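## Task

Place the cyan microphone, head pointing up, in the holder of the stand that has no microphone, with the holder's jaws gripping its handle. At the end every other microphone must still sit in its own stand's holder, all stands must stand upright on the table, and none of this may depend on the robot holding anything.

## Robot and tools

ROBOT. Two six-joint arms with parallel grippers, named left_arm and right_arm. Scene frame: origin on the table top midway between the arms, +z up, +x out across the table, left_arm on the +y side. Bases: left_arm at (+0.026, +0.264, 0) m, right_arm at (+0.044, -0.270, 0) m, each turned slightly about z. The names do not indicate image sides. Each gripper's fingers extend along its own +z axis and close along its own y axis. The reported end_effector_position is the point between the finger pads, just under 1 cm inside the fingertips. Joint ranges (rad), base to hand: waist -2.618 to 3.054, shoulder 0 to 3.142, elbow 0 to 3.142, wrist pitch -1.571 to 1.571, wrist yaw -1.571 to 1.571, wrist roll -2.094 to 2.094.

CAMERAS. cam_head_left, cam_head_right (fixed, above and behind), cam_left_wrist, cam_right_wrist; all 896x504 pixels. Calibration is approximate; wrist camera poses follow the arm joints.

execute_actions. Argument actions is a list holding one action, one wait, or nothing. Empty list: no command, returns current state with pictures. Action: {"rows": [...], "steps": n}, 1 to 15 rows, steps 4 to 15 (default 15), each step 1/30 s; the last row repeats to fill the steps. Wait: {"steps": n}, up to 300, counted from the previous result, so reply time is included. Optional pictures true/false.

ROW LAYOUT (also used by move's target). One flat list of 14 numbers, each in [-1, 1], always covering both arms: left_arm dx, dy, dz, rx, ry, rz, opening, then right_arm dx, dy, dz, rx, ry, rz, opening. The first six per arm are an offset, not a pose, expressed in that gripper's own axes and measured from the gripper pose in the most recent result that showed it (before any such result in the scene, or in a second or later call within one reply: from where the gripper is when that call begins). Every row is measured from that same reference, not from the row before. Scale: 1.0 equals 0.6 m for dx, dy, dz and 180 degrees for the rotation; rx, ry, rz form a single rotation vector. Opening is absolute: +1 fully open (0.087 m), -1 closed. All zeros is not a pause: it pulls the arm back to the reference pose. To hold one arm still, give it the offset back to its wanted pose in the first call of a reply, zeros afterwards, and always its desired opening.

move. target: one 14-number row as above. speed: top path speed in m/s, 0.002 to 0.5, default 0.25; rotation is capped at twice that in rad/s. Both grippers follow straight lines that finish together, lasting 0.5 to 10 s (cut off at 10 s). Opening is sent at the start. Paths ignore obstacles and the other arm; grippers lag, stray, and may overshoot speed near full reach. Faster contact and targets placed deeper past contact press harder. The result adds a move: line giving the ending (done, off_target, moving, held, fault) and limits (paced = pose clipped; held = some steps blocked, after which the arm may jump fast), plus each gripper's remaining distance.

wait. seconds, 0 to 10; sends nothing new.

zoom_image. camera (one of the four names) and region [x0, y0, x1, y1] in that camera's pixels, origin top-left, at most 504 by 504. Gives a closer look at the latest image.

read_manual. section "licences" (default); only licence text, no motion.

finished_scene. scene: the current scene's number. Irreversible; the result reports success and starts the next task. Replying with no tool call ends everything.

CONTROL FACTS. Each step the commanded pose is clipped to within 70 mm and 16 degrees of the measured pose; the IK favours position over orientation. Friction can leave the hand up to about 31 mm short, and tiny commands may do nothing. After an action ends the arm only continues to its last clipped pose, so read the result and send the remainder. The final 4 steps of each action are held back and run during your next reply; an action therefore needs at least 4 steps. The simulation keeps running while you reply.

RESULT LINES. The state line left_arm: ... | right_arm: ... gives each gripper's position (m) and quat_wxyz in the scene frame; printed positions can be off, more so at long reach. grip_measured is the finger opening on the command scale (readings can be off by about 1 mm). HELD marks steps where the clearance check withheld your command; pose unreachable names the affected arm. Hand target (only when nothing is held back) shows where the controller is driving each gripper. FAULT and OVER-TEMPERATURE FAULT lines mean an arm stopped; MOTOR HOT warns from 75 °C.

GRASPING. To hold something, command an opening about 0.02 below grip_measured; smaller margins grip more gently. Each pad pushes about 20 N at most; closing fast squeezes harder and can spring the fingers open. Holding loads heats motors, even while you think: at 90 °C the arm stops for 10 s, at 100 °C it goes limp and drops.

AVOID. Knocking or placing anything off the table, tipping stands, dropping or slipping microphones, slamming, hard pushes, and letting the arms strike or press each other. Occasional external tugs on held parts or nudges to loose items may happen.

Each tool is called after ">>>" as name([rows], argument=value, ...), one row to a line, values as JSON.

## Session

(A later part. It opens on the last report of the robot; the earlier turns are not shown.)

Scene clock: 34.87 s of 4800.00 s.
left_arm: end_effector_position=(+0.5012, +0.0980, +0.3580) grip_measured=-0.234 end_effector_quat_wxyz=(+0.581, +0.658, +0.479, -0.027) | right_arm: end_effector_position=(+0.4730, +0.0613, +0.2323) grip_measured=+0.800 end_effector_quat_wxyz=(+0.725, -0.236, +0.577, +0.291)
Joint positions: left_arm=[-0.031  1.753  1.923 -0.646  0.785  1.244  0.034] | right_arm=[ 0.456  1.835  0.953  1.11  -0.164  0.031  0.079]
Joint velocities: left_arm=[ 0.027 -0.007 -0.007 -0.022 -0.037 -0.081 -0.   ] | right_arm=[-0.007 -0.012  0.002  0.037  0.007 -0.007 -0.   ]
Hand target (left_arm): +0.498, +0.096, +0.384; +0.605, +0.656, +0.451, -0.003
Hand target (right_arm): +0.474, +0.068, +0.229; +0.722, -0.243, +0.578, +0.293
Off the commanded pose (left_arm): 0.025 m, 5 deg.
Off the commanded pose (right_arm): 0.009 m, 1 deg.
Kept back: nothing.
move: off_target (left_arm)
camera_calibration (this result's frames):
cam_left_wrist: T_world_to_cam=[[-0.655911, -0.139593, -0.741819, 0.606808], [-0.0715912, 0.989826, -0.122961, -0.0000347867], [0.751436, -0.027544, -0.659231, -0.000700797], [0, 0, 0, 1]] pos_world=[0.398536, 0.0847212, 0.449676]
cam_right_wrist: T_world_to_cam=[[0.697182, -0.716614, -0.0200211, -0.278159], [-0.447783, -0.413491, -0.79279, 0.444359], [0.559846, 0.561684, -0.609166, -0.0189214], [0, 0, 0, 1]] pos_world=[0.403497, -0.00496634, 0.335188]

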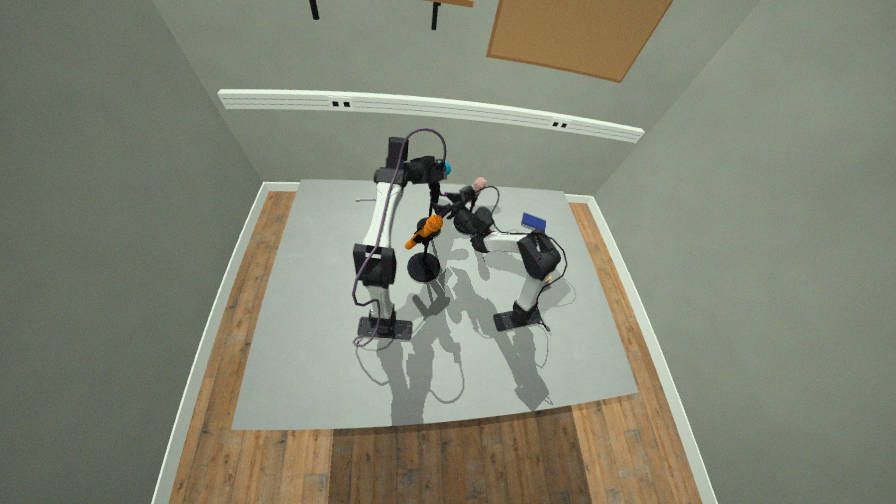

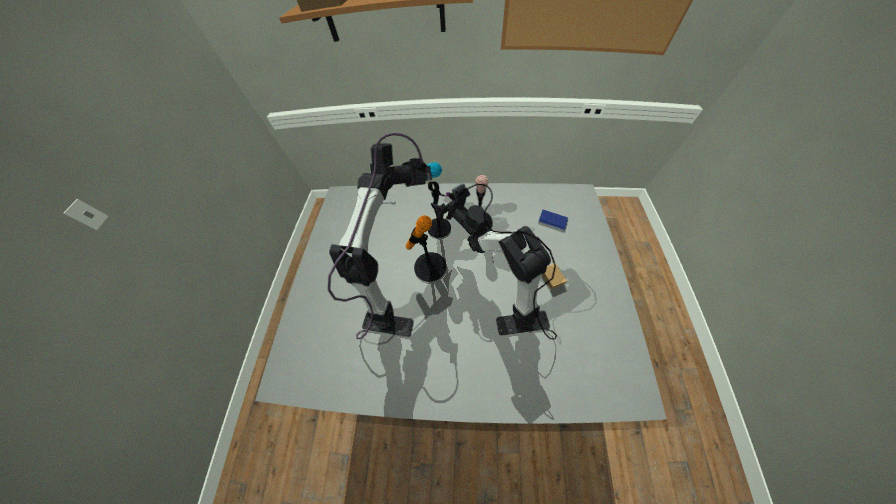

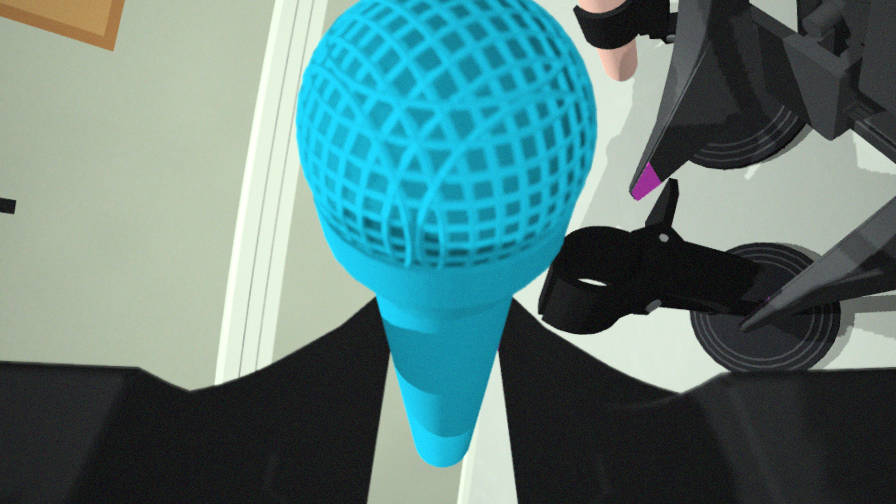

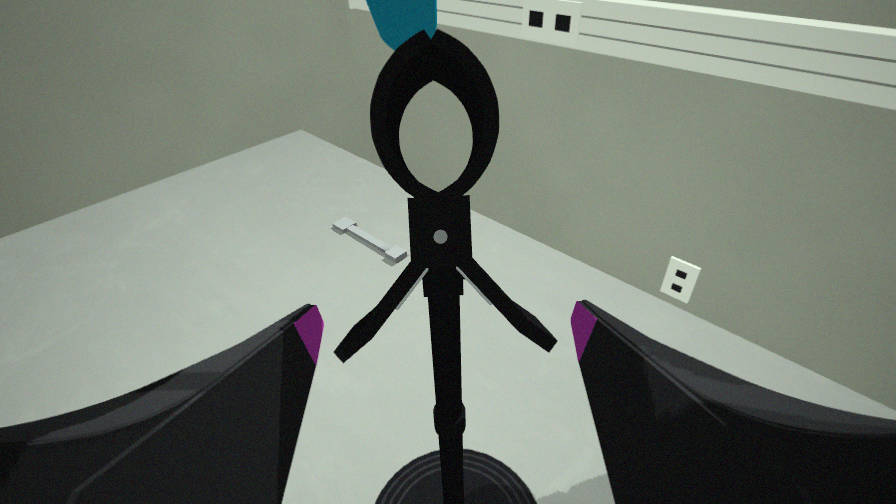

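>>> execute_actions([
  {"rows":[[-0.03,0.025,-0.011,-0.018,-0.008,0.02,-0.26,0.003,0,0.003,0,0,0,0.65],[-0.03,0.022,-0.008,-0.018,-0.008,0.02,-0.26,0.003,0,0.003,0,0,0,0.5],[-0.03,0.019,-0.005,-0.018,-0.008,0.02,-0.26,0.003,0,0.003,0,0,0,0.4],[-0.03,0.016,-0.002,-0.018,-0.008,0.02,-0.26,0.003,0,0.003,0,0,0,0.33],[-0.03,0.013,0.001,-0.018,-0.008,0.02,-0.26,0.003,0,0.003,0,0,0,0.27],[-0.03,0.010,0.004,-0.018,-0.008,0.02,-0.26,0.003,0,0.003,0,0,0,0.21],[-0.03,0.007,0.007,-0.018,-0.008,0.02,-0.26,0.003,0,0.003,0,0,0,0.15],[-0.03,0.004,0.010,-0.018,-0.008,0.02,-0.26,0.003,0,0.003,0,0,0,0.09],[-0.03,0.001,0.013,-0.018,-0.008,0.02,-0.26,0.003,0,0.003,0,0,0,0.03],[-0.03,-0.002,0.016,-0.018,-0.008,0.02,-0.26,0.003,0,0.003,0,0,0,-0.03],[-0.03,-0.005,0.019,-0.018,-0.008,0.02,-0.26,0.003,0,0.003,0,0,0,-0.1],[-0.03,-0.005,0.019,-0.018,-0.008,0.02,-0.26,0.003,0,0.003,0,0,0,-0.18],[-0.03,-0.005,0.019,-0.018,-0.008,0.02,-0.26,0.003,0,0.003,0,0,0,-0.26],[-0.03,-0.005,0.019,-0.018,-0.008,0.02,-0.26,0.003,0,0.003,0,0,0,-0.34],[-0.03,-0.005,0.019,-0.018,-0.008,0.02,-0.26,0.003,0,0.003,0,0,0,-0.42]],"steps":15},
])

>>> wait(seconds=0.2)

Scene clock: 35.93 s of 4800.00 s.
left_arm: end_effector_position=(+0.4957, +0.0852, +0.3362) grip_measured=-0.234 end_effector_quat_wxyz=(+0.573, +0.661, +0.483, -0.035) | right_arm: end_effector_position=(+0.4732, +0.0615, +0.2286) grip_measured=-0.060 end_effector_quat_wxyz=(+0.721, -0.237, +0.583, +0.290)
Joint positions: left_arm=[-0.066  1.723  1.811 -0.575  0.759  1.228  0.034] | right_arm=[ 0.456  1.835  0.953  1.095 -0.164  0.031  0.041]
Joint velocities: left_arm=[-0.149 -0.076 -0.359  0.242 -0.081 -0.081 -0.   ] | right_arm=[-0.022  0.022  0.007 -0.051 -0.007  0.007 -0.066]
Steps of this call (steps 1 to 21: nothing new was sent; steps 22 to 32: the first 11 steps of this action). Readings (end_effector_position):
22: left_arm (+0.5014, +0.0981, +0.3579) | right_arm (+0.4730, +0.0613, +0.2323)
23: left_arm (+0.5013, +0.0982, +0.3573) | right_arm (+0.4730, +0.0613, +0.2323)
25: left_arm (+0.5004, +0.0979, +0.3543) | right_arm (+0.4730, +0.0613, +0.2323)
29: left_arm (+0.4976, +0.0916, +0.3445) | right_arm (+0.4731, +0.0614, +0.2301)
32: the state above

Scene clock: 36.27 s of 4800.00 s.
left_arm: end_effector_position=(+0.4964, +0.0815, +0.3330) grip_measured=-0.234 end_effector_quat_wxyz=(+0.576, +0.659, +0.483, -0.031) | right_arm: end_effector_position=(+0.4733, +0.0614, +0.2263) grip_measured=-0.416 end_effector_quat_wxyz=(+0.718, -0.238, +0.586, +0.290)
Joint positions: left_arm=[-0.077  1.715  1.78  -0.537  0.743  1.218  0.034] | right_arm=[ 0.456  1.835  0.953  1.086 -0.164  0.032  0.026]
Joint velocities: left_arm=[-0.007 -0.037 -0.007 -0.022 -0.037 -0.037  0.001] | right_arm=[-0.002 -0.022 -0.002  0.037 -0.037  0.007  0.001]
Hand target (left_arm): +0.493, +0.078, +0.363; +0.605, +0.656, +0.452, -0.005
Hand target (right_arm): +0.475, +0.063, +0.231; +0.725, -0.236, +0.577, +0.291
Off the commanded pose (left_arm): 0.030 m, 6 deg.
Off the commanded pose (right_arm): 0.005 m, 1 deg.
Kept back: nothing.
Steps of this call (steps 1 to 4: the last 4 steps of your previous action; steps 5 to 10: nothing new was sent). Readings (end_effector_position):
1: left_arm (+0.4951, +0.0834, +0.3337) | right_arm (+0.4732, +0.0615, +0.2280)
2: left_arm (+0.4947, +0.0819, +0.3317) | right_arm (+0.4732, +0.0615, +0.2276)
4: left_arm (+0.4948, +0.0807, +0.3296) | right_arm (+0.4733, +0.0614, +0.2267)
8: left_arm (+0.4963, +0.0813, +0.3311) | right_arm (+0.4733, +0.0614, +0.2263)
10: the state above
camera_calibration (this result's frames):
cam_left_wrist: T_world_to_cam=[[-0.666775, -0.135655, -0.732809, 0.58487], [-0.072223, 0.990428, -0.11763, 0.0114151], [0.741752, -0.0255068, -0.67019, -0.00580913], [0, 0, 0, 1]] pos_world=[0.39511, 0.0678865, 0.426047]
cam_right_wrist: T_world_to_cam=[[0.696525, -0.717114, -0.0245289, -0.277017], [-0.463707, -0.42378, -0.778066, 0.444608], [0.547567, 0.553316, -0.627704, -0.0122858], [0, 0, 0, 1]] pos_world=[0.405845, -0.00343894, 0.331428]

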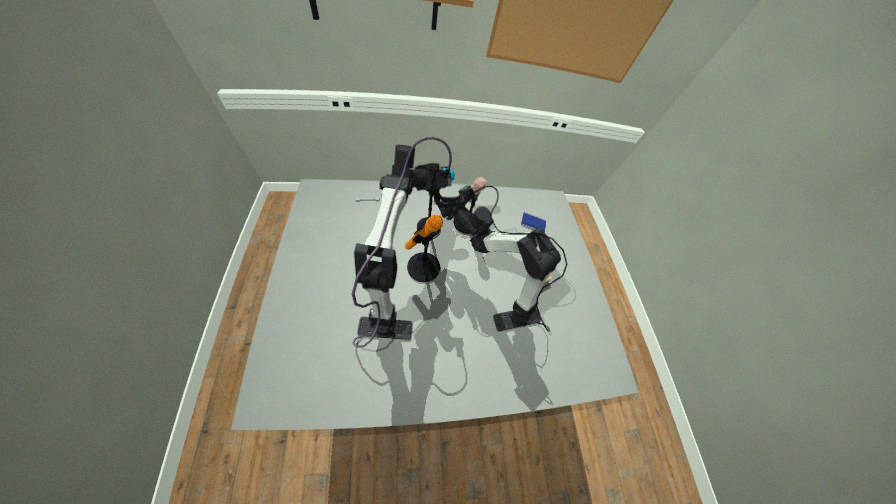

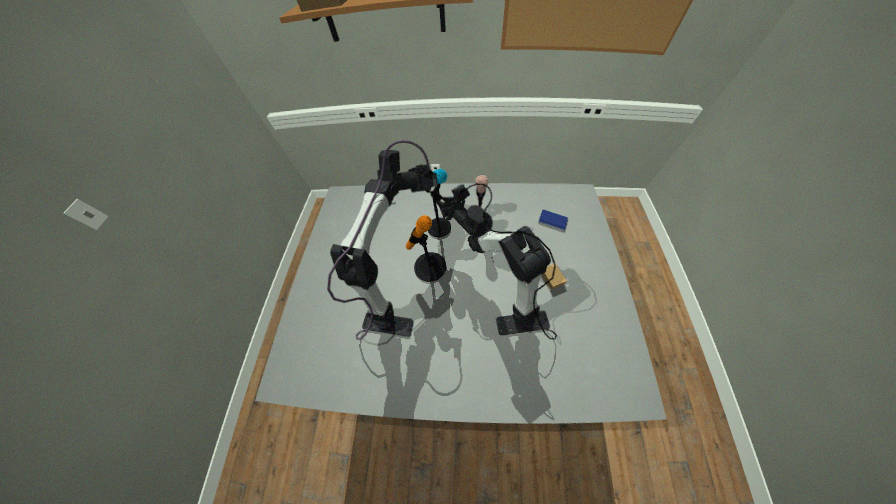

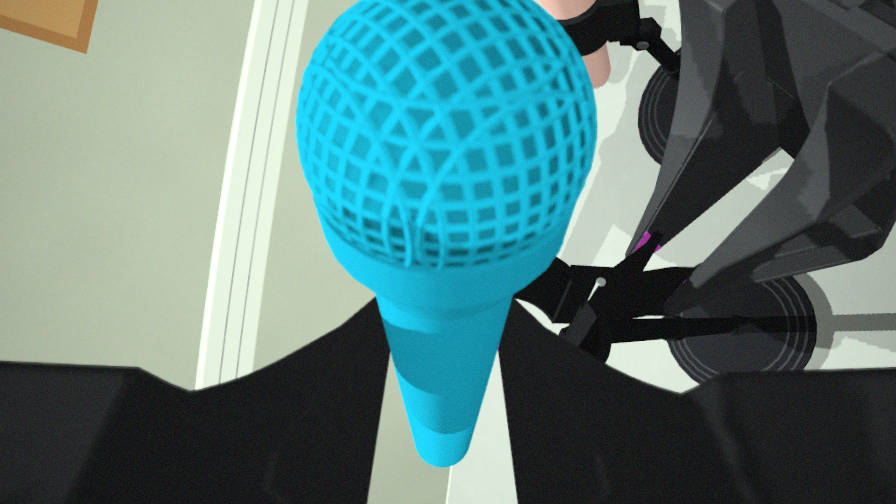

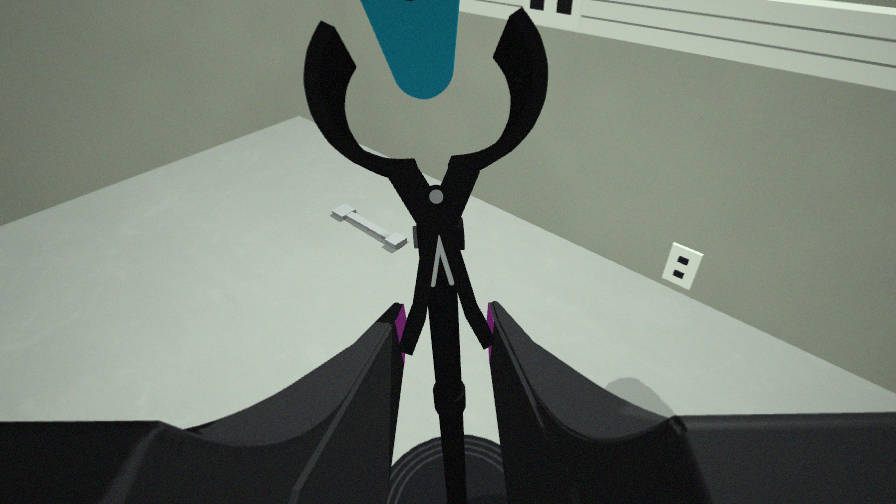

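>>> execute_actions([
  {"rows":[[-0.036,0.029,-0.012,-0.021,-0.009,0.021,-0.26,-0.005,0,0.003,0,-0.005,0,-0.44],[-0.036,0.025,-0.010,-0.021,-0.009,0.020,-0.26,-0.005,0,0.003,0,-0.005,0,-0.44],[-0.036,0.021,-0.008,-0.021,-0.009,0.019,-0.26,-0.005,0,0.003,0,-0.005,0,-0.44],[-0.036,0.017,-0.006,-0.021,-0.009,0.018,-0.26,-0.005,0,0.003,0,-0.005,0,-0.44],[-0.036,0.013,-0.004,-0.021,-0.009,0.017,-0.26,-0.005,0,0.003,0,-0.005,0,-0.44],[-0.036,0.009,-0.002,-0.021,-0.009,0.016,-0.26,-0.005,0,0.003,0,-0.005,0,-0.44],[-0.036,0.005,0.0,-0.021,-0.009,0.014,-0.26,-0.005,0,0.003,0,-0.005,0,-0.44],[-0.036,0.002,0.002,-0.021,-0.009,0.013,-0.26,-0.005,0,0.003,0,-0.005,0,-0.44],[-0.036,-0.001,0.004,-0.021,-0.009,0.012,-0.26,-0.005,0,0.003,0,-0.005,0,-0.44],[-0.036,-0.004,0.006,-0.021,-0.009,0.011,-0.26,-0.005,0,0.003,0,-0.005,0,-0.44]],"steps":15},
])

>>> wait(seconds=0.15)

Scene clock: 37.40 s of 4800.00 s.
left_arm: end_effector_position=(+0.4849, +0.0705, +0.3147) grip_measured=-0.234 end_effector_quat_wxyz=(+0.571, +0.656, +0.492, -0.042) | right_arm: end_effector_position=(+0.4732, +0.0616, +0.2261) grip_measured=-0.428 end_effector_quat_wxyz=(+0.717, -0.237, +0.587, +0.291)
Joint positions: left_arm=[-0.111  1.671  1.665 -0.469  0.718  1.18   0.034] | right_arm=[ 0.456  1.835  0.953  1.085 -0.164  0.036  0.025]
Joint velocities: left_arm=[-0.105 -0.042 -0.256  0.11  -0.037 -0.139 -0.   ] | right_arm=[ 0.017 -0.012 -0.007  0.022  0.051  0.007 -0.   ]
Steps of this call (steps 1 to 23: nothing new was sent; steps 24 to 34: the first 11 steps of this action). Readings (end_effector_position):
24: left_arm (+0.4966, +0.0817, +0.3359) | right_arm (+0.4733, +0.0615, +0.2261)
25: left_arm (+0.4964, +0.0817, +0.3351) | right_arm (+0.4733, +0.0615, +0.2261)
27: left_arm (+0.4945, +0.0809, +0.3322) | right_arm (+0.4732, +0.0615, +0.2261)
31: left_arm (+0.4882, +0.0750, +0.3222) | right_arm (+0.4732, +0.0616, +0.2261)
34: the state above

Scene clock: 37.70 s of 4800.00 s.
left_arm: end_effector_position=(+0.4857, +0.0695, +0.3137) grip_measured=-0.234 end_effector_quat_wxyz=(+0.574, +0.652, +0.494, -0.040) | right_arm: end_effector_position=(+0.4732, +0.0616, +0.2261) grip_measured=-0.428 end_effector_quat_wxyz=(+0.717, -0.237, +0.587, +0.291)
Joint positions: left_arm=[-0.116  1.666  1.648 -0.443  0.706  1.164  0.034] | right_arm=[ 0.456  1.835  0.953  1.085 -0.164  0.036  0.025]
Joint velocities: left_arm=[ 0.012 -0.017  0.002  0.037 -0.007 -0.022 -0.001] | right_arm=[-0.002 -0.007 -0.012 -0.007 -0.051 -0.007 -0.   ]
Hand target (left_arm): +0.483, +0.066, +0.343; +0.604, +0.648, +0.464, -0.016
Hand target (right_arm): +0.474, +0.062, +0.230; +0.723, -0.235, +0.581, +0.292
Off the commanded pose (left_arm): 0.030 m, 6 deg.
Off the commanded pose (right_arm): 0.004 m, 1 deg.
Kept back: nothing.
Steps of this call (steps 1 to 4: the last 4 steps of your previous action; steps 5 to 9: nothing new was sent). Readings (end_effector_position):
1: left_arm (+0.4843, +0.0695, +0.3129) | right_arm (+0.4732, +0.0616, +0.2261)
2: left_arm (+0.4842, +0.0690, +0.3115) | right_arm (+0.4732, +0.0616, +0.2261)
4: left_arm (+0.4846, +0.0690, +0.3105) | right_arm (+0.4732, +0.0616, +0.2261)
8: left_arm (+0.4856, +0.0695, +0.3130) | right_arm (+0.4732, +0.0616, +0.2261)
9: the state above
camera_calibration (this result's frames):
cam_left_wrist: T_world_to_cam=[[-0.684488, -0.153865, -0.712602, 0.565471], [-0.0878827, 0.987761, -0.128861, 0.0315714], [0.723707, -0.0255785, -0.689633, 0.00375991], [0, 0, 0, 1]] pos_world=[0.387112, 0.0559171, 0.409617]
cam_right_wrist: T_world_to_cam=[[0.696983, -0.716526, -0.0283949, -0.276243], [-0.465897, -0.422378, -0.77752, 0.445288], [0.54512, 0.555147, -0.628217, -0.0112521], [0, 0, 0, 1]] pos_world=[0.406129, -0.00360905, 0.331307]

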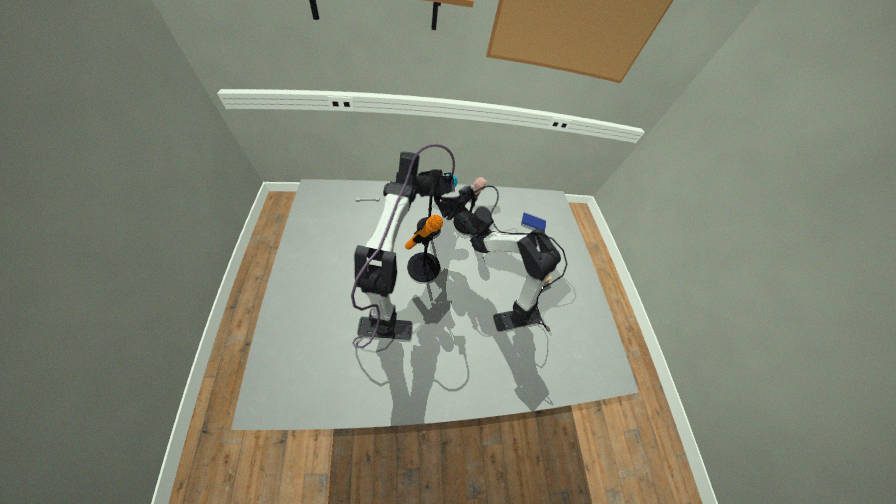

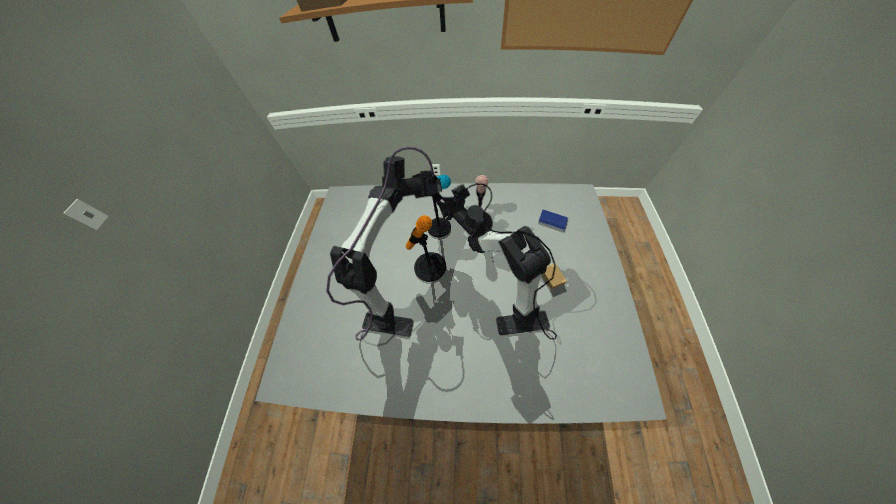

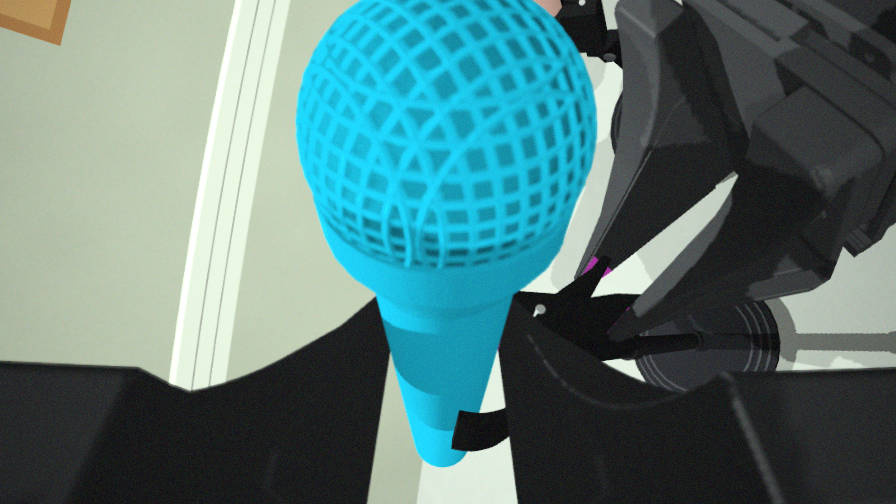

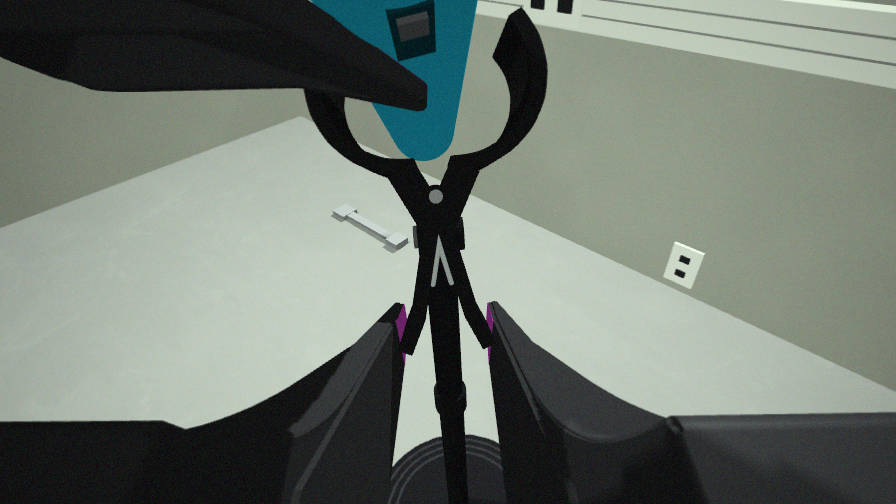

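>>> execute_actions([
  {"rows":[[-0.035,0.031,-0.010,-0.021,-0.009,0.022,-0.26,-0.005,0,0.003,0,-0.005,0,-0.44],[-0.035,0.029,-0.007,-0.021,-0.009,0.022,-0.26,-0.005,0,0.003,0,-0.005,0,-0.44],[-0.035,0.027,-0.004,-0.021,-0.009,0.022,-0.26,-0.005,0,0.003,0,-0.005,0,-0.44],[-0.035,0.025,-0.002,-0.021,-0.009,0.022,-0.26,-0.005,0,0.003,0,-0.005,0,-0.44],[-0.035,0.023,0.0,-0.021,-0.009,0.022,-0.26,-0.005,0,0.003,0,-0.005,0,-0.44],[-0.035,0.021,0.002,-0.021,-0.009,0.022,-0.26,-0.005,0,0.003,0,-0.005,0,-0.44],[-0.035,0.019,0.003,-0.021,-0.009,0.022,-0.26,-0.005,0,0.003,0,-0.005,0,-0.44],[-0.035,0.016,0.004,-0.021,-0.009,0.022,-0.26,-0.005,0,0.003,0,-0.005,0,-0.44]],"steps":14},
])

>>> wait(seconds=0.25)

Scene clock: 38.37 s of 4800.00 s.
left_arm: end_effector_position=(+0.4840, +0.0598, +0.3030) grip_measured=-0.234 end_effector_quat_wxyz=(+0.571, +0.654, +0.494, -0.040) | right_arm: end_effector_position=(+0.4732, +0.0616, +0.2260) grip_measured=-0.428 end_effector_quat_wxyz=(+0.717, -0.236, +0.588, +0.291)
Joint positions: left_arm=[-0.143  1.663  1.605 -0.402  0.683  1.157  0.034] | right_arm=[ 0.456  1.835  0.953  1.084 -0.163  0.037  0.025]
Joint velocities: left_arm=[-0.061 -0.002 -0.144  0.139 -0.168  0.037  0.   ] | right_arm=[ 0.007  0.002 -0.002 -0.007  0.051  0.081 -0.   ]
Steps of this call (steps 1 to 10: nothing new was sent; steps 11 to 20: the first 10 steps of this action). Readings (end_effector_position):
11: left_arm (+0.4860, +0.0697, +0.3161) | right_arm (+0.4732, +0.0616, +0.2261)
12: left_arm (+0.4862, +0.0696, +0.3162) | right_arm (+0.4732, +0.0616, +0.2261)
14: left_arm (+0.4866, +0.0681, +0.3154) | right_arm (+0.4732, +0.0616, +0.2261)
18: left_arm (+0.4849, +0.0620, +0.3075) | right_arm (+0.4732, +0.0616, +0.2261)
20: the state above

Scene clock: 38.77 s of 4800.00 s.
left_arm: end_effector_position=(+0.4840, +0.0607, +0.3061) grip_measured=-0.234 end_effector_quat_wxyz=(+0.575, +0.652, +0.493, -0.035) | right_arm: end_effector_position=(+0.4734, +0.0614, +0.2259) grip_measured=-0.428 end_effector_quat_wxyz=(+0.717, -0.235, +0.588, +0.291)
Joint positions: left_arm=[-0.144  1.655  1.598 -0.389  0.675  1.154  0.034] | right_arm=[ 0.456  1.835  0.953  1.084 -0.162  0.038  0.025]
Joint velocities: left_arm=[ 0.002  0.007 -0.007  0.007 -0.022  0.007 -0.001] | right_arm=[-0.022  0.002  0.007  0.037  0.007  0.051 -0.001]
Hand target (left_arm): +0.481, +0.057, +0.333; +0.603, +0.648, +0.465, -0.014
Hand target (right_arm): +0.474, +0.062, +0.229; +0.722, -0.234, +0.582, +0.293
Off the commanded pose (left_arm): 0.027 m, 5 deg.
Off the commanded pose (right_arm): 0.004 m, 1 deg.
Kept back: nothing.
Steps of this call (steps 1 to 4: the last 4 steps of your previous action; steps 5 to 12: nothing new was sent). Readings (end_effector_position):
1: left_arm (+0.4845, +0.0598, +0.3029) | right_arm (+0.4734, +0.0614, +0.2259)
2: left_arm (+0.4846, +0.0600, +0.3033) | right_arm (+0.4734, +0.0614, +0.2259)
4: left_arm (+0.4840, +0.0605, +0.3039) | right_arm (+0.4734, +0.0614, +0.2259)
8: left_arm (+0.4839, +0.0607, +0.3057) | right_arm (+0.4734, +0.0614, +0.2259)
12: the state above
camera_calibration (this result's frames):
cam_left_wrist: T_world_to_cam=[[-0.677009, -0.153476, -0.719795, 0.55609], [-0.0901438, 0.987943, -0.125866, 0.0392888], [0.730434, -0.0203271, -0.682681, -0.00615077], [0, 0, 0, 1]] pos_world=[0.384512, 0.0464064, 0.401017]
cam_right_wrist: T_world_to_cam=[[0.695896, -0.717467, -0.0311429, -0.275295], [-0.468362, -0.420552, -0.777028, 0.446101], [0.544395, 0.555317, -0.628695, -0.0109246], [0, 0, 0, 1]] pos_world=[0.406461, -0.00383976, 0.331192]

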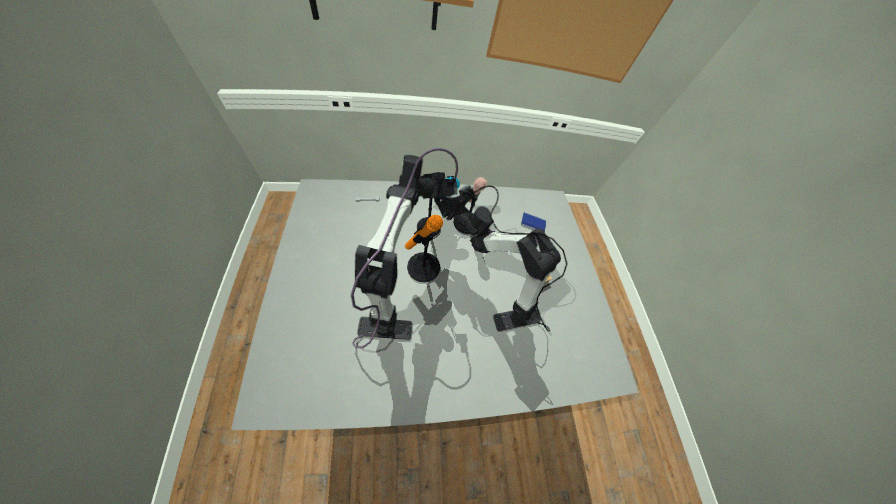

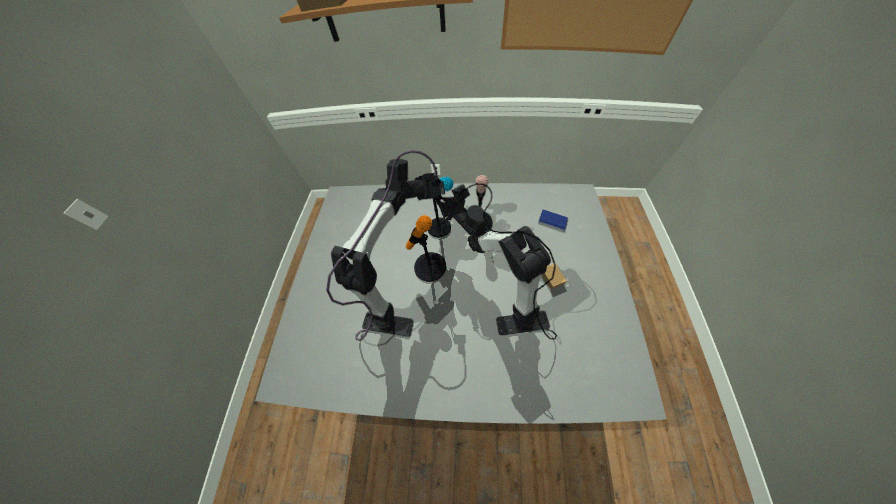

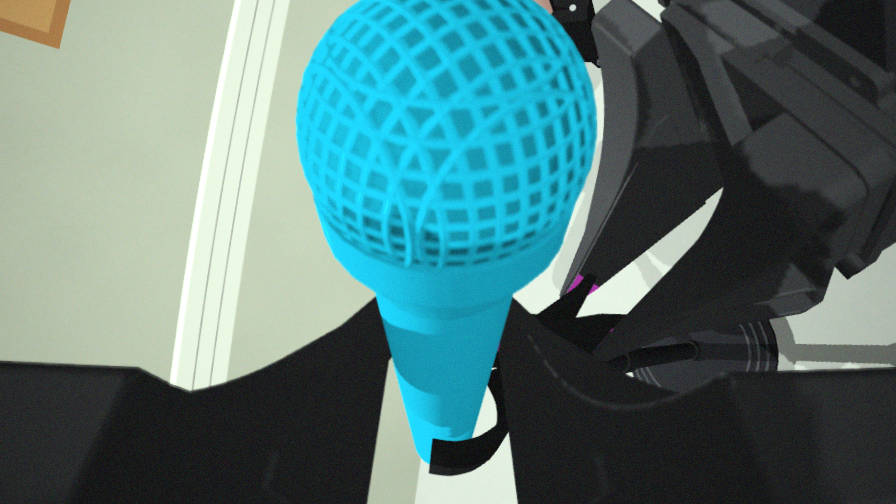

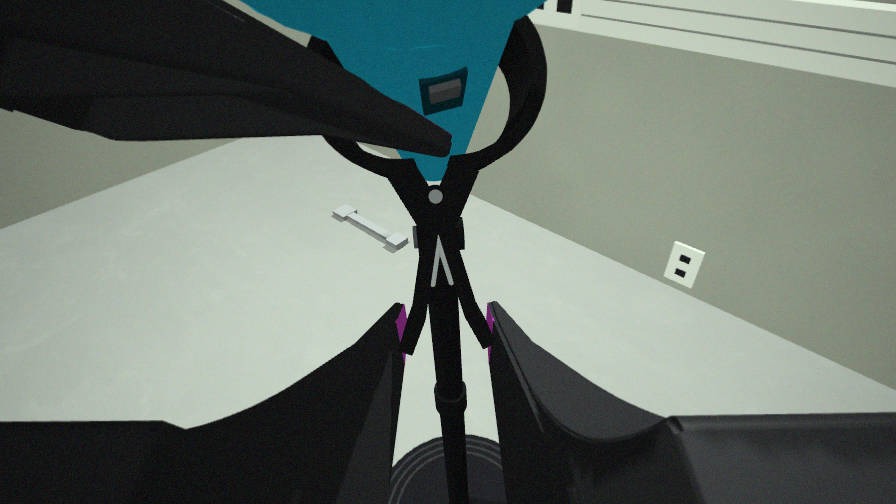

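>>> execute_actions([
  {"rows":[[-0.033,0.028,-0.012,-0.019,-0.008,0.02,-0.26,0,0,0,0,0,0,-0.40],[-0.033,0.028,-0.012,-0.019,-0.008,0.02,-0.26,0,0,0,0,0,0,-0.35],[-0.033,0.028,-0.012,-0.019,-0.008,0.02,-0.26,0,0,0,0,0,0,-0.30],[-0.033,0.028,-0.012,-0.019,-0.008,0.02,-0.26,0,0,0,0,0,0,-0.25],[-0.033,0.028,-0.012,-0.019,-0.008,0.02,-0.26,0,0,0,0,0,0,-0.20],[-0.033,0.028,-0.012,-0.019,-0.008,0.02,-0.26,0,0,0,0,0,0,-0.15],[-0.033,0.028,-0.012,-0.019,-0.008,0.02,-0.26,0,0,0,0,0,0,-0.10],[-0.033,0.028,-0.012,-0.019,-0.008,0.02,-0.26,0,0,0,0,0,0,-0.05],[-0.033,0.028,-0.012,-0.019,-0.008,0.02,-0.26,0,0,0,0,0,0,0.0],[-0.033,0.028,-0.012,-0.019,-0.008,0.02,-0.26,0,0,0,0,0,0,0.05],[-0.033,0.028,-0.012,-0.019,-0.008,0.02,-0.26,0,0,0,0,0,0,0.11],[-0.033,0.028,-0.012,-0.019,-0.008,0.02,-0.26,0,0,0,0,0,0,0.18],[-0.033,0.028,-0.012,-0.019,-0.008,0.02,-0.26,0,0,0,0,0,0,0.27],[-0.033,0.028,-0.012,-0.019,-0.008,0.02,-0.26,0,0,0,0,0,0,0.38],[-0.033,0.028,-0.012,-0.019,-0.008,0.02,-0.26,0,0,0,0,0,0,0.5]],"steps":15},
])

>>> wait(seconds=0.1)

Scene clock: 39.43 s of 4800.00 s.
left_arm: end_effector_position=(+0.4848, +0.0617, +0.3059) grip_measured=-0.234 end_effector_quat_wxyz=(+0.574, +0.651, +0.495, -0.031) | right_arm: end_effector_position=(+0.4731, +0.0616, +0.2282) grip_measured=+0.082 end_effector_quat_wxyz=(+0.720, -0.235, +0.584, +0.292)
Joint positions: left_arm=[-0.145  1.655  1.598 -0.388  0.667  1.153  0.034] | right_arm=[ 0.456  1.835  0.953  1.093 -0.164  0.038  0.047]
Joint velocities: left_arm=[-0.046 -0.002 -0.007  0.022 -0.007 -0.007 -0.001] | right_arm=[ 0.017  0.002  0.027  0.081 -0.066 -0.037  0.052]
Steps of this call (steps 1 to 9: nothing new was sent; steps 10 to 20: the first 11 steps of this action). Readings (end_effector_position):
10: left_arm (+0.4842, +0.0609, +0.3061) | right_arm (+0.4734, +0.0614, +0.2258)
11: left_arm (+0.4843, +0.0611, +0.3061) | right_arm (+0.4734, +0.0614, +0.2258)
13: left_arm (+0.4846, +0.0614, +0.3060) | right_arm (+0.4734, +0.0614, +0.2258)
17: left_arm (+0.4848, +0.0617, +0.3059) | right_arm (+0.4734, +0.0614, +0.2270)
20: the state above

Scene clock: 39.67 s of 4800.00 s.
left_arm: end_effector_position=(+0.4830, +0.0584, +0.3043) grip_measured=-0.234 end_effector_quat_wxyz=(+0.573, +0.653, +0.494, -0.035) | right_arm: end_effector_position=(+0.4730, +0.0617, +0.2278) grip_measured=+0.499 end_effector_quat_wxyz=(+0.719, -0.236, +0.585, +0.293)
Joint positions: left_arm=[-0.152  1.655  1.595 -0.389  0.667  1.153  0.034] | right_arm=[ 0.456  1.835  0.953  1.092 -0.164  0.038  0.066]
Joint velocities: left_arm=[-0.017 -0.012 -0.002 -0.007  0.037  0.007  0.001] | right_arm=[ 0.012  0.012  0.002 -0.007 -0.066 -0.037  0.001]
Hand target (left_arm): +0.480, +0.057, +0.333; +0.601, +0.649, +0.466, -0.011
Hand target (right_arm): +0.473, +0.061, +0.226; +0.717, -0.235, +0.588, +0.291
Off the commanded pose (left_arm): 0.028 m, 5 deg.
Off the commanded pose (right_arm): 0.002 m, 0 deg.
Kept back: nothing.
Steps of this call (steps 1 to 4: the last 4 steps of your previous action; steps 5 to 7: nothing new was sent). Readings (end_effector_position):
1: left_arm (+0.4844, +0.0609, +0.3058) | right_arm (+0.4730, +0.0617, +0.2287)
2: left_arm (+0.4838, +0.0599, +0.3050) | right_arm (+0.4730, +0.0617, +0.2287)
4: left_arm (+0.4831, +0.0585, +0.3043) | right_arm (+0.4730, +0.0617, +0.2278)
7: the state above
camera_calibration (this result's frames):
cam_left_wrist: T_world_to_cam=[[-0.679396, -0.150846, -0.7181, 0.554293], [-0.0905357, 0.988396, -0.12197, 0.0402595], [0.728165, -0.0178519, -0.685169, -0.00499608], [0, 0, 0, 1]] pos_world=[0.383867, 0.0437314, 0.399525]
cam_right_wrist: T_world_to_cam=[[0.697969, -0.715528, -0.0293169, -0.276272], [-0.462122, -0.418753, -0.781722, 0.445522], [0.547067, 0.559165, -0.622938, -0.0125008], [0, 0, 0, 1]] pos_world=[0.405554, -0.00412672, 0.332387]

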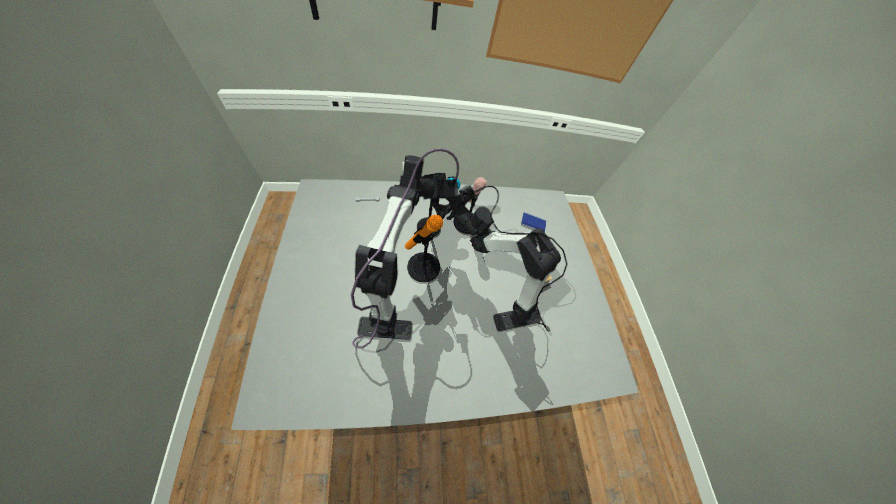

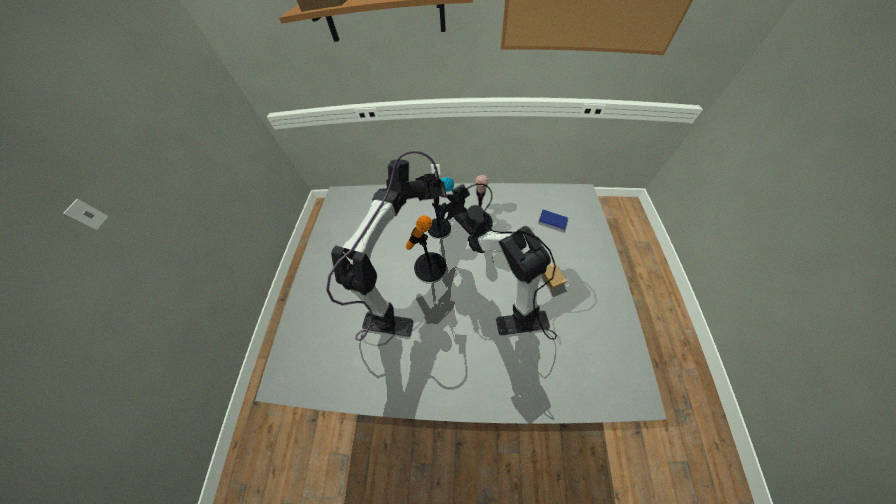

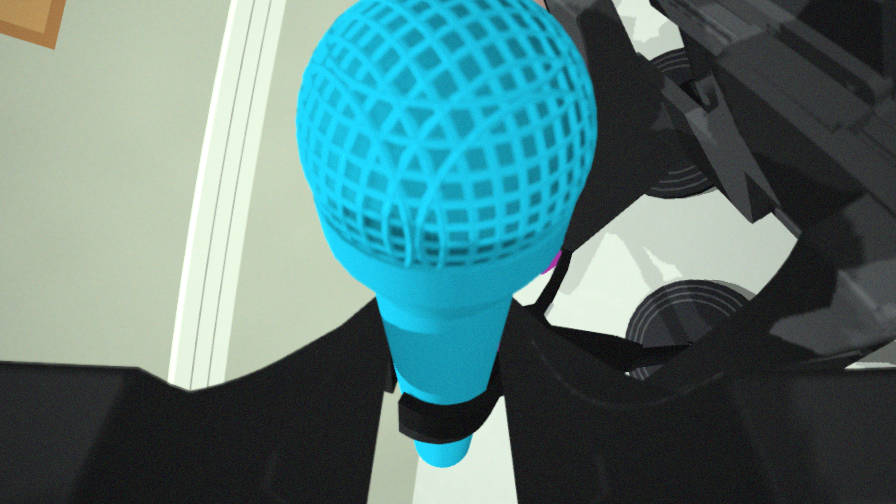

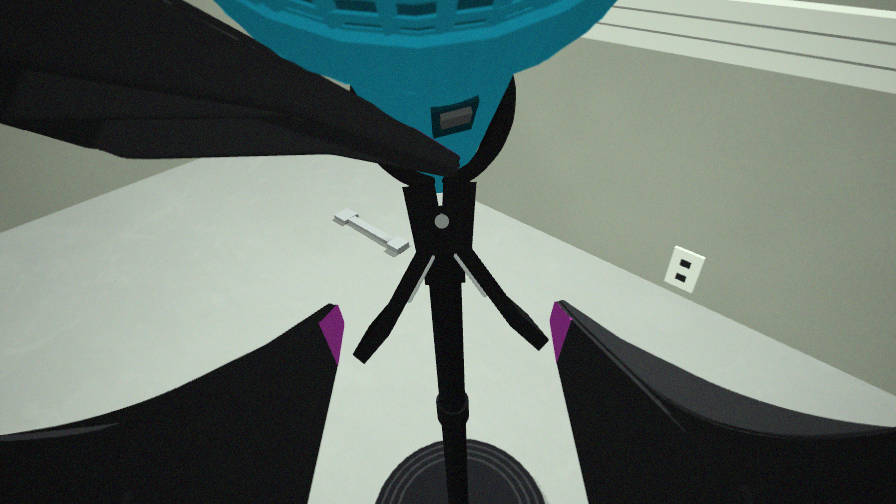

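Jaws closed. Back off the right arm, unload the left compensation, then release.

>>> execute_actions([
  {"rows":[[-0.03,0.026,-0.011,-0.017,-0.007,0.018,-0.26,0,0,-0.01,0,0,0,0.55],[-0.026,0.022,-0.009,-0.015,-0.006,0.016,-0.26,0,0,-0.02,0,0,0,0.55],[-0.022,0.018,-0.008,-0.012,-0.005,0.013,-0.26,0,0,-0.032,0,0,0,0.55],[-0.018,0.015,-0.006,-0.01,-0.004,0.011,-0.26,0,0,-0.045,0,0,0,0.55],[-0.014,0.012,-0.005,-0.008,-0.003,0.008,-0.26,0,0,-0.058,0,0,0,0.55],[-0.010,0.008,-0.003,-0.005,-0.002,0.006,-0.26,0,0,-0.071,0,0,0,0.55],[-0.006,0.005,-0.002,-0.003,-0.001,0.003,-0.26,0,0,-0.084,0,0,0,0.55],[-0.003,0.002,0,0,0,0,-0.26,0,0,-0.097,0,0,0,0.55],[0,0,0,0,0,0,-0.24,0,0,-0.11,0,0,0,0.55],[0,0,0,0,0,0,-0.2,0,0,-0.122,0,0,0,0.55],[0,0,0,0,0,0,-0.14,0,0,-0.133,0,0,0,0.55],[0,0,0,0,0,0,-0.05,0,0,-0.142,0,0,0,0.55],[0,0,0,0,0,0,0.06,0,0,-0.15,0,0,0,0.55],[0,0,0,0,0,0,0.18,0,0,-0.15,0,0,0,0.55],[0,0,0,0,0,0,0.3,0,0,-0.15,0,0,0,0.55]],"steps":15},
])

>>> move(target=[0,0,-0.13,0,0,0,0.3,0,0,-0.03,0,0,0,0.55], speed=0.2)

Scene clock: 40.33 s of 4800.00 s.
left_arm: end_effector_position=(+0.4824, +0.0579, +0.3035) grip_measured=-0.167 end_effector_quat_wxyz=(+0.571, +0.654, +0.495, -0.035) | right_arm: end_effector_position=(+0.4317, +0.0231, +0.1906) grip_measured=+0.550 end_effector_quat_wxyz=(+0.698, -0.241, +0.612, +0.285)
Joint positions: left_arm=[-0.154  1.655  1.595 -0.393  0.665  1.153  0.036] | right_arm=[ 0.432  1.705  0.686  1.157 -0.183  0.038  0.068]
Joint velocities: left_arm=[ 0.017 -0.002 -0.007 -0.022 -0.007 -0.022  0.047] | right_arm=[-0.144 -0.569 -0.882  0.256 -0.007  0.022  0.   ]
Steps of this call (steps 1 to 9: nothing new was sent; steps 10 to 20: the first 11 steps of this action). Readings (end_effector_position):
10: left_arm (+0.4830, +0.0582, +0.3043) | right_arm (+0.4729, +0.0616, +0.2272)
11: left_arm (+0.4829, +0.0580, +0.3043) | right_arm (+0.4722, +0.0611, +0.2260)
13: left_arm (+0.4828, +0.0578, +0.3043) | right_arm (+0.4667, +0.0573, +0.2184)
17: left_arm (+0.4825, +0.0579, +0.3036) | right_arm (+0.4468, +0.0396, +0.1980)
20: the state above

Scene clock: 41.90 s of 4800.00 s.
left_arm: end_effector_position=(+0.4456, +0.1177, +0.3304) grip_measured=+0.300 end_effector_quat_wxyz=(+0.572, +0.653, +0.495, -0.033) | right_arm: end_effector_position=(+0.4039, -0.0017, +0.1860) grip_measured=+0.550 end_effector_quat_wxyz=(+0.701, -0.243, +0.606, +0.287)
Joint positions: left_arm=[-0.     1.509  1.573 -0.58   0.797  1.249  0.057] | right_arm=[ 0.407  1.606  0.529  1.228 -0.214  0.04   0.068]
Joint velocities: left_arm=[ 0.007 -0.012 -0.007  0.007  0.007  0.007  0.   ] | right_arm=[-0.007  0.002 -0.007 -0.007 -0.007 -0.022 -0.   ]
Hand target (left_arm): +0.442, +0.120, +0.330; +0.571, +0.654, +0.496, -0.036
Hand target (right_arm): +0.401, -0.006, +0.195; +0.710, -0.240, +0.596, +0.288
Off your previous action's commanded pose (left_arm): 0.001 m, 0 deg at its last step (step 4 of this call).
Off your previous action's commanded pose (right_arm): 0.021 m, 4 deg at its last step (step 4 of this call).
Off the commanded pose (left_arm): 0.004 m, 0 deg.
Off the commanded pose (right_arm): 0.011 m, 2 deg.
Kept back: nothing.
move: off_target (right_arm)
camera_calibration (this result's frames):
cam_left_wrist: T_world_to_cam=[[-0.679358, -0.150581, -0.718191, 0.556535], [-0.0939547, 0.988513, -0.118384, -0.0182607], [0.727767, -0.0129476, -0.685702, 0.0409145], [0, 0, 0, 1]] pos_world=[0.346595, 0.102384, 0.425592]
cam_right_wrist: T_world_to_cam=[[0.697058, -0.716229, -0.0335577, -0.273509], [-0.495906, -0.447772, -0.744028, 0.360947], [0.517868, 0.535272, -0.667306, 0.0547001], [0, 0, 0, 1]] pos_world=[0.34132, -0.0635523, 0.295878]

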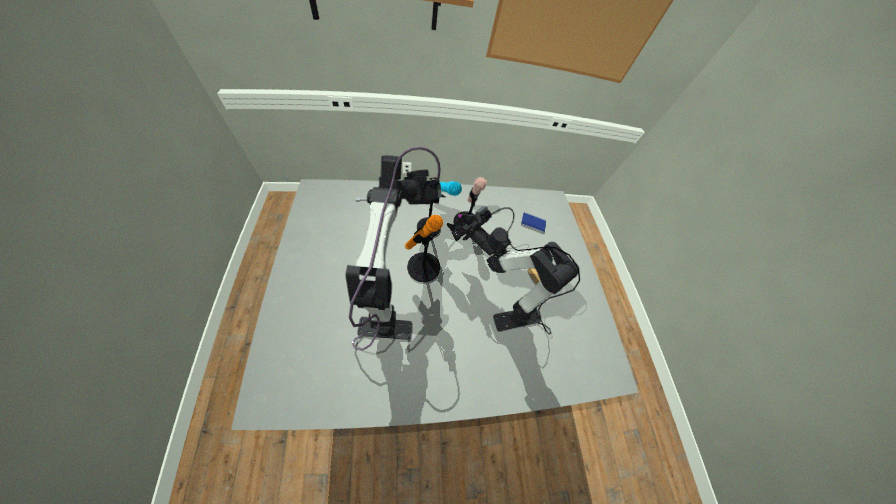

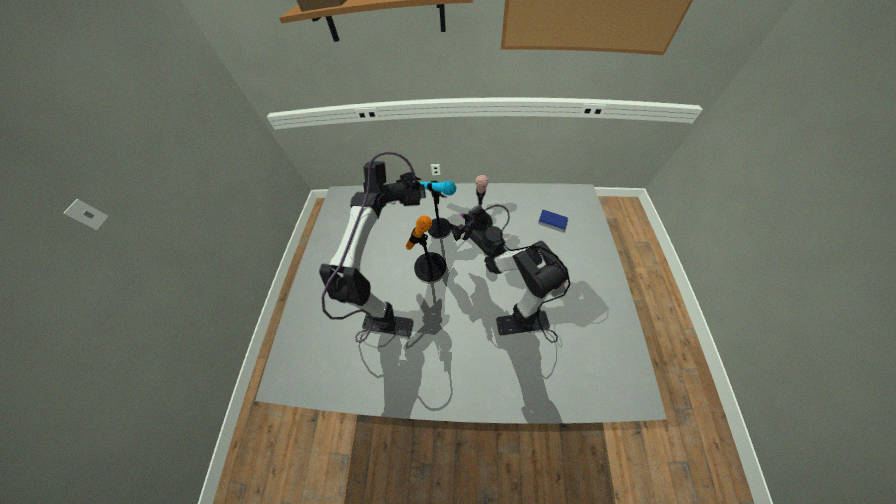

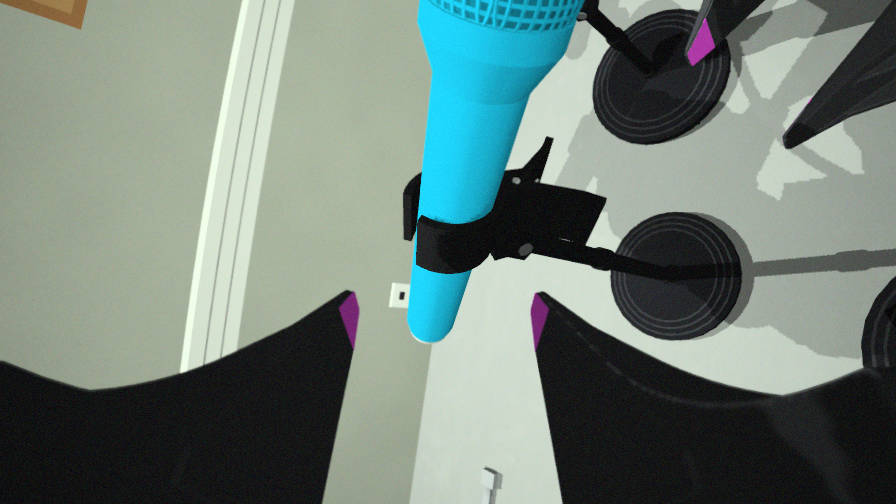

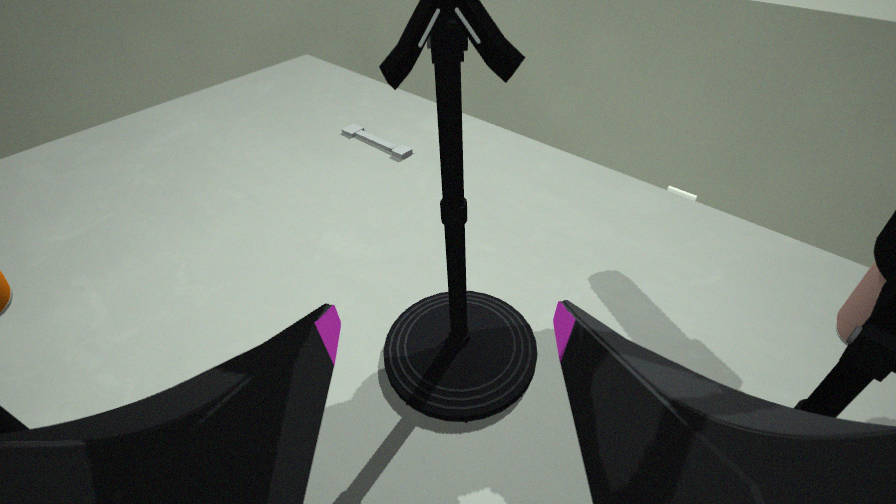

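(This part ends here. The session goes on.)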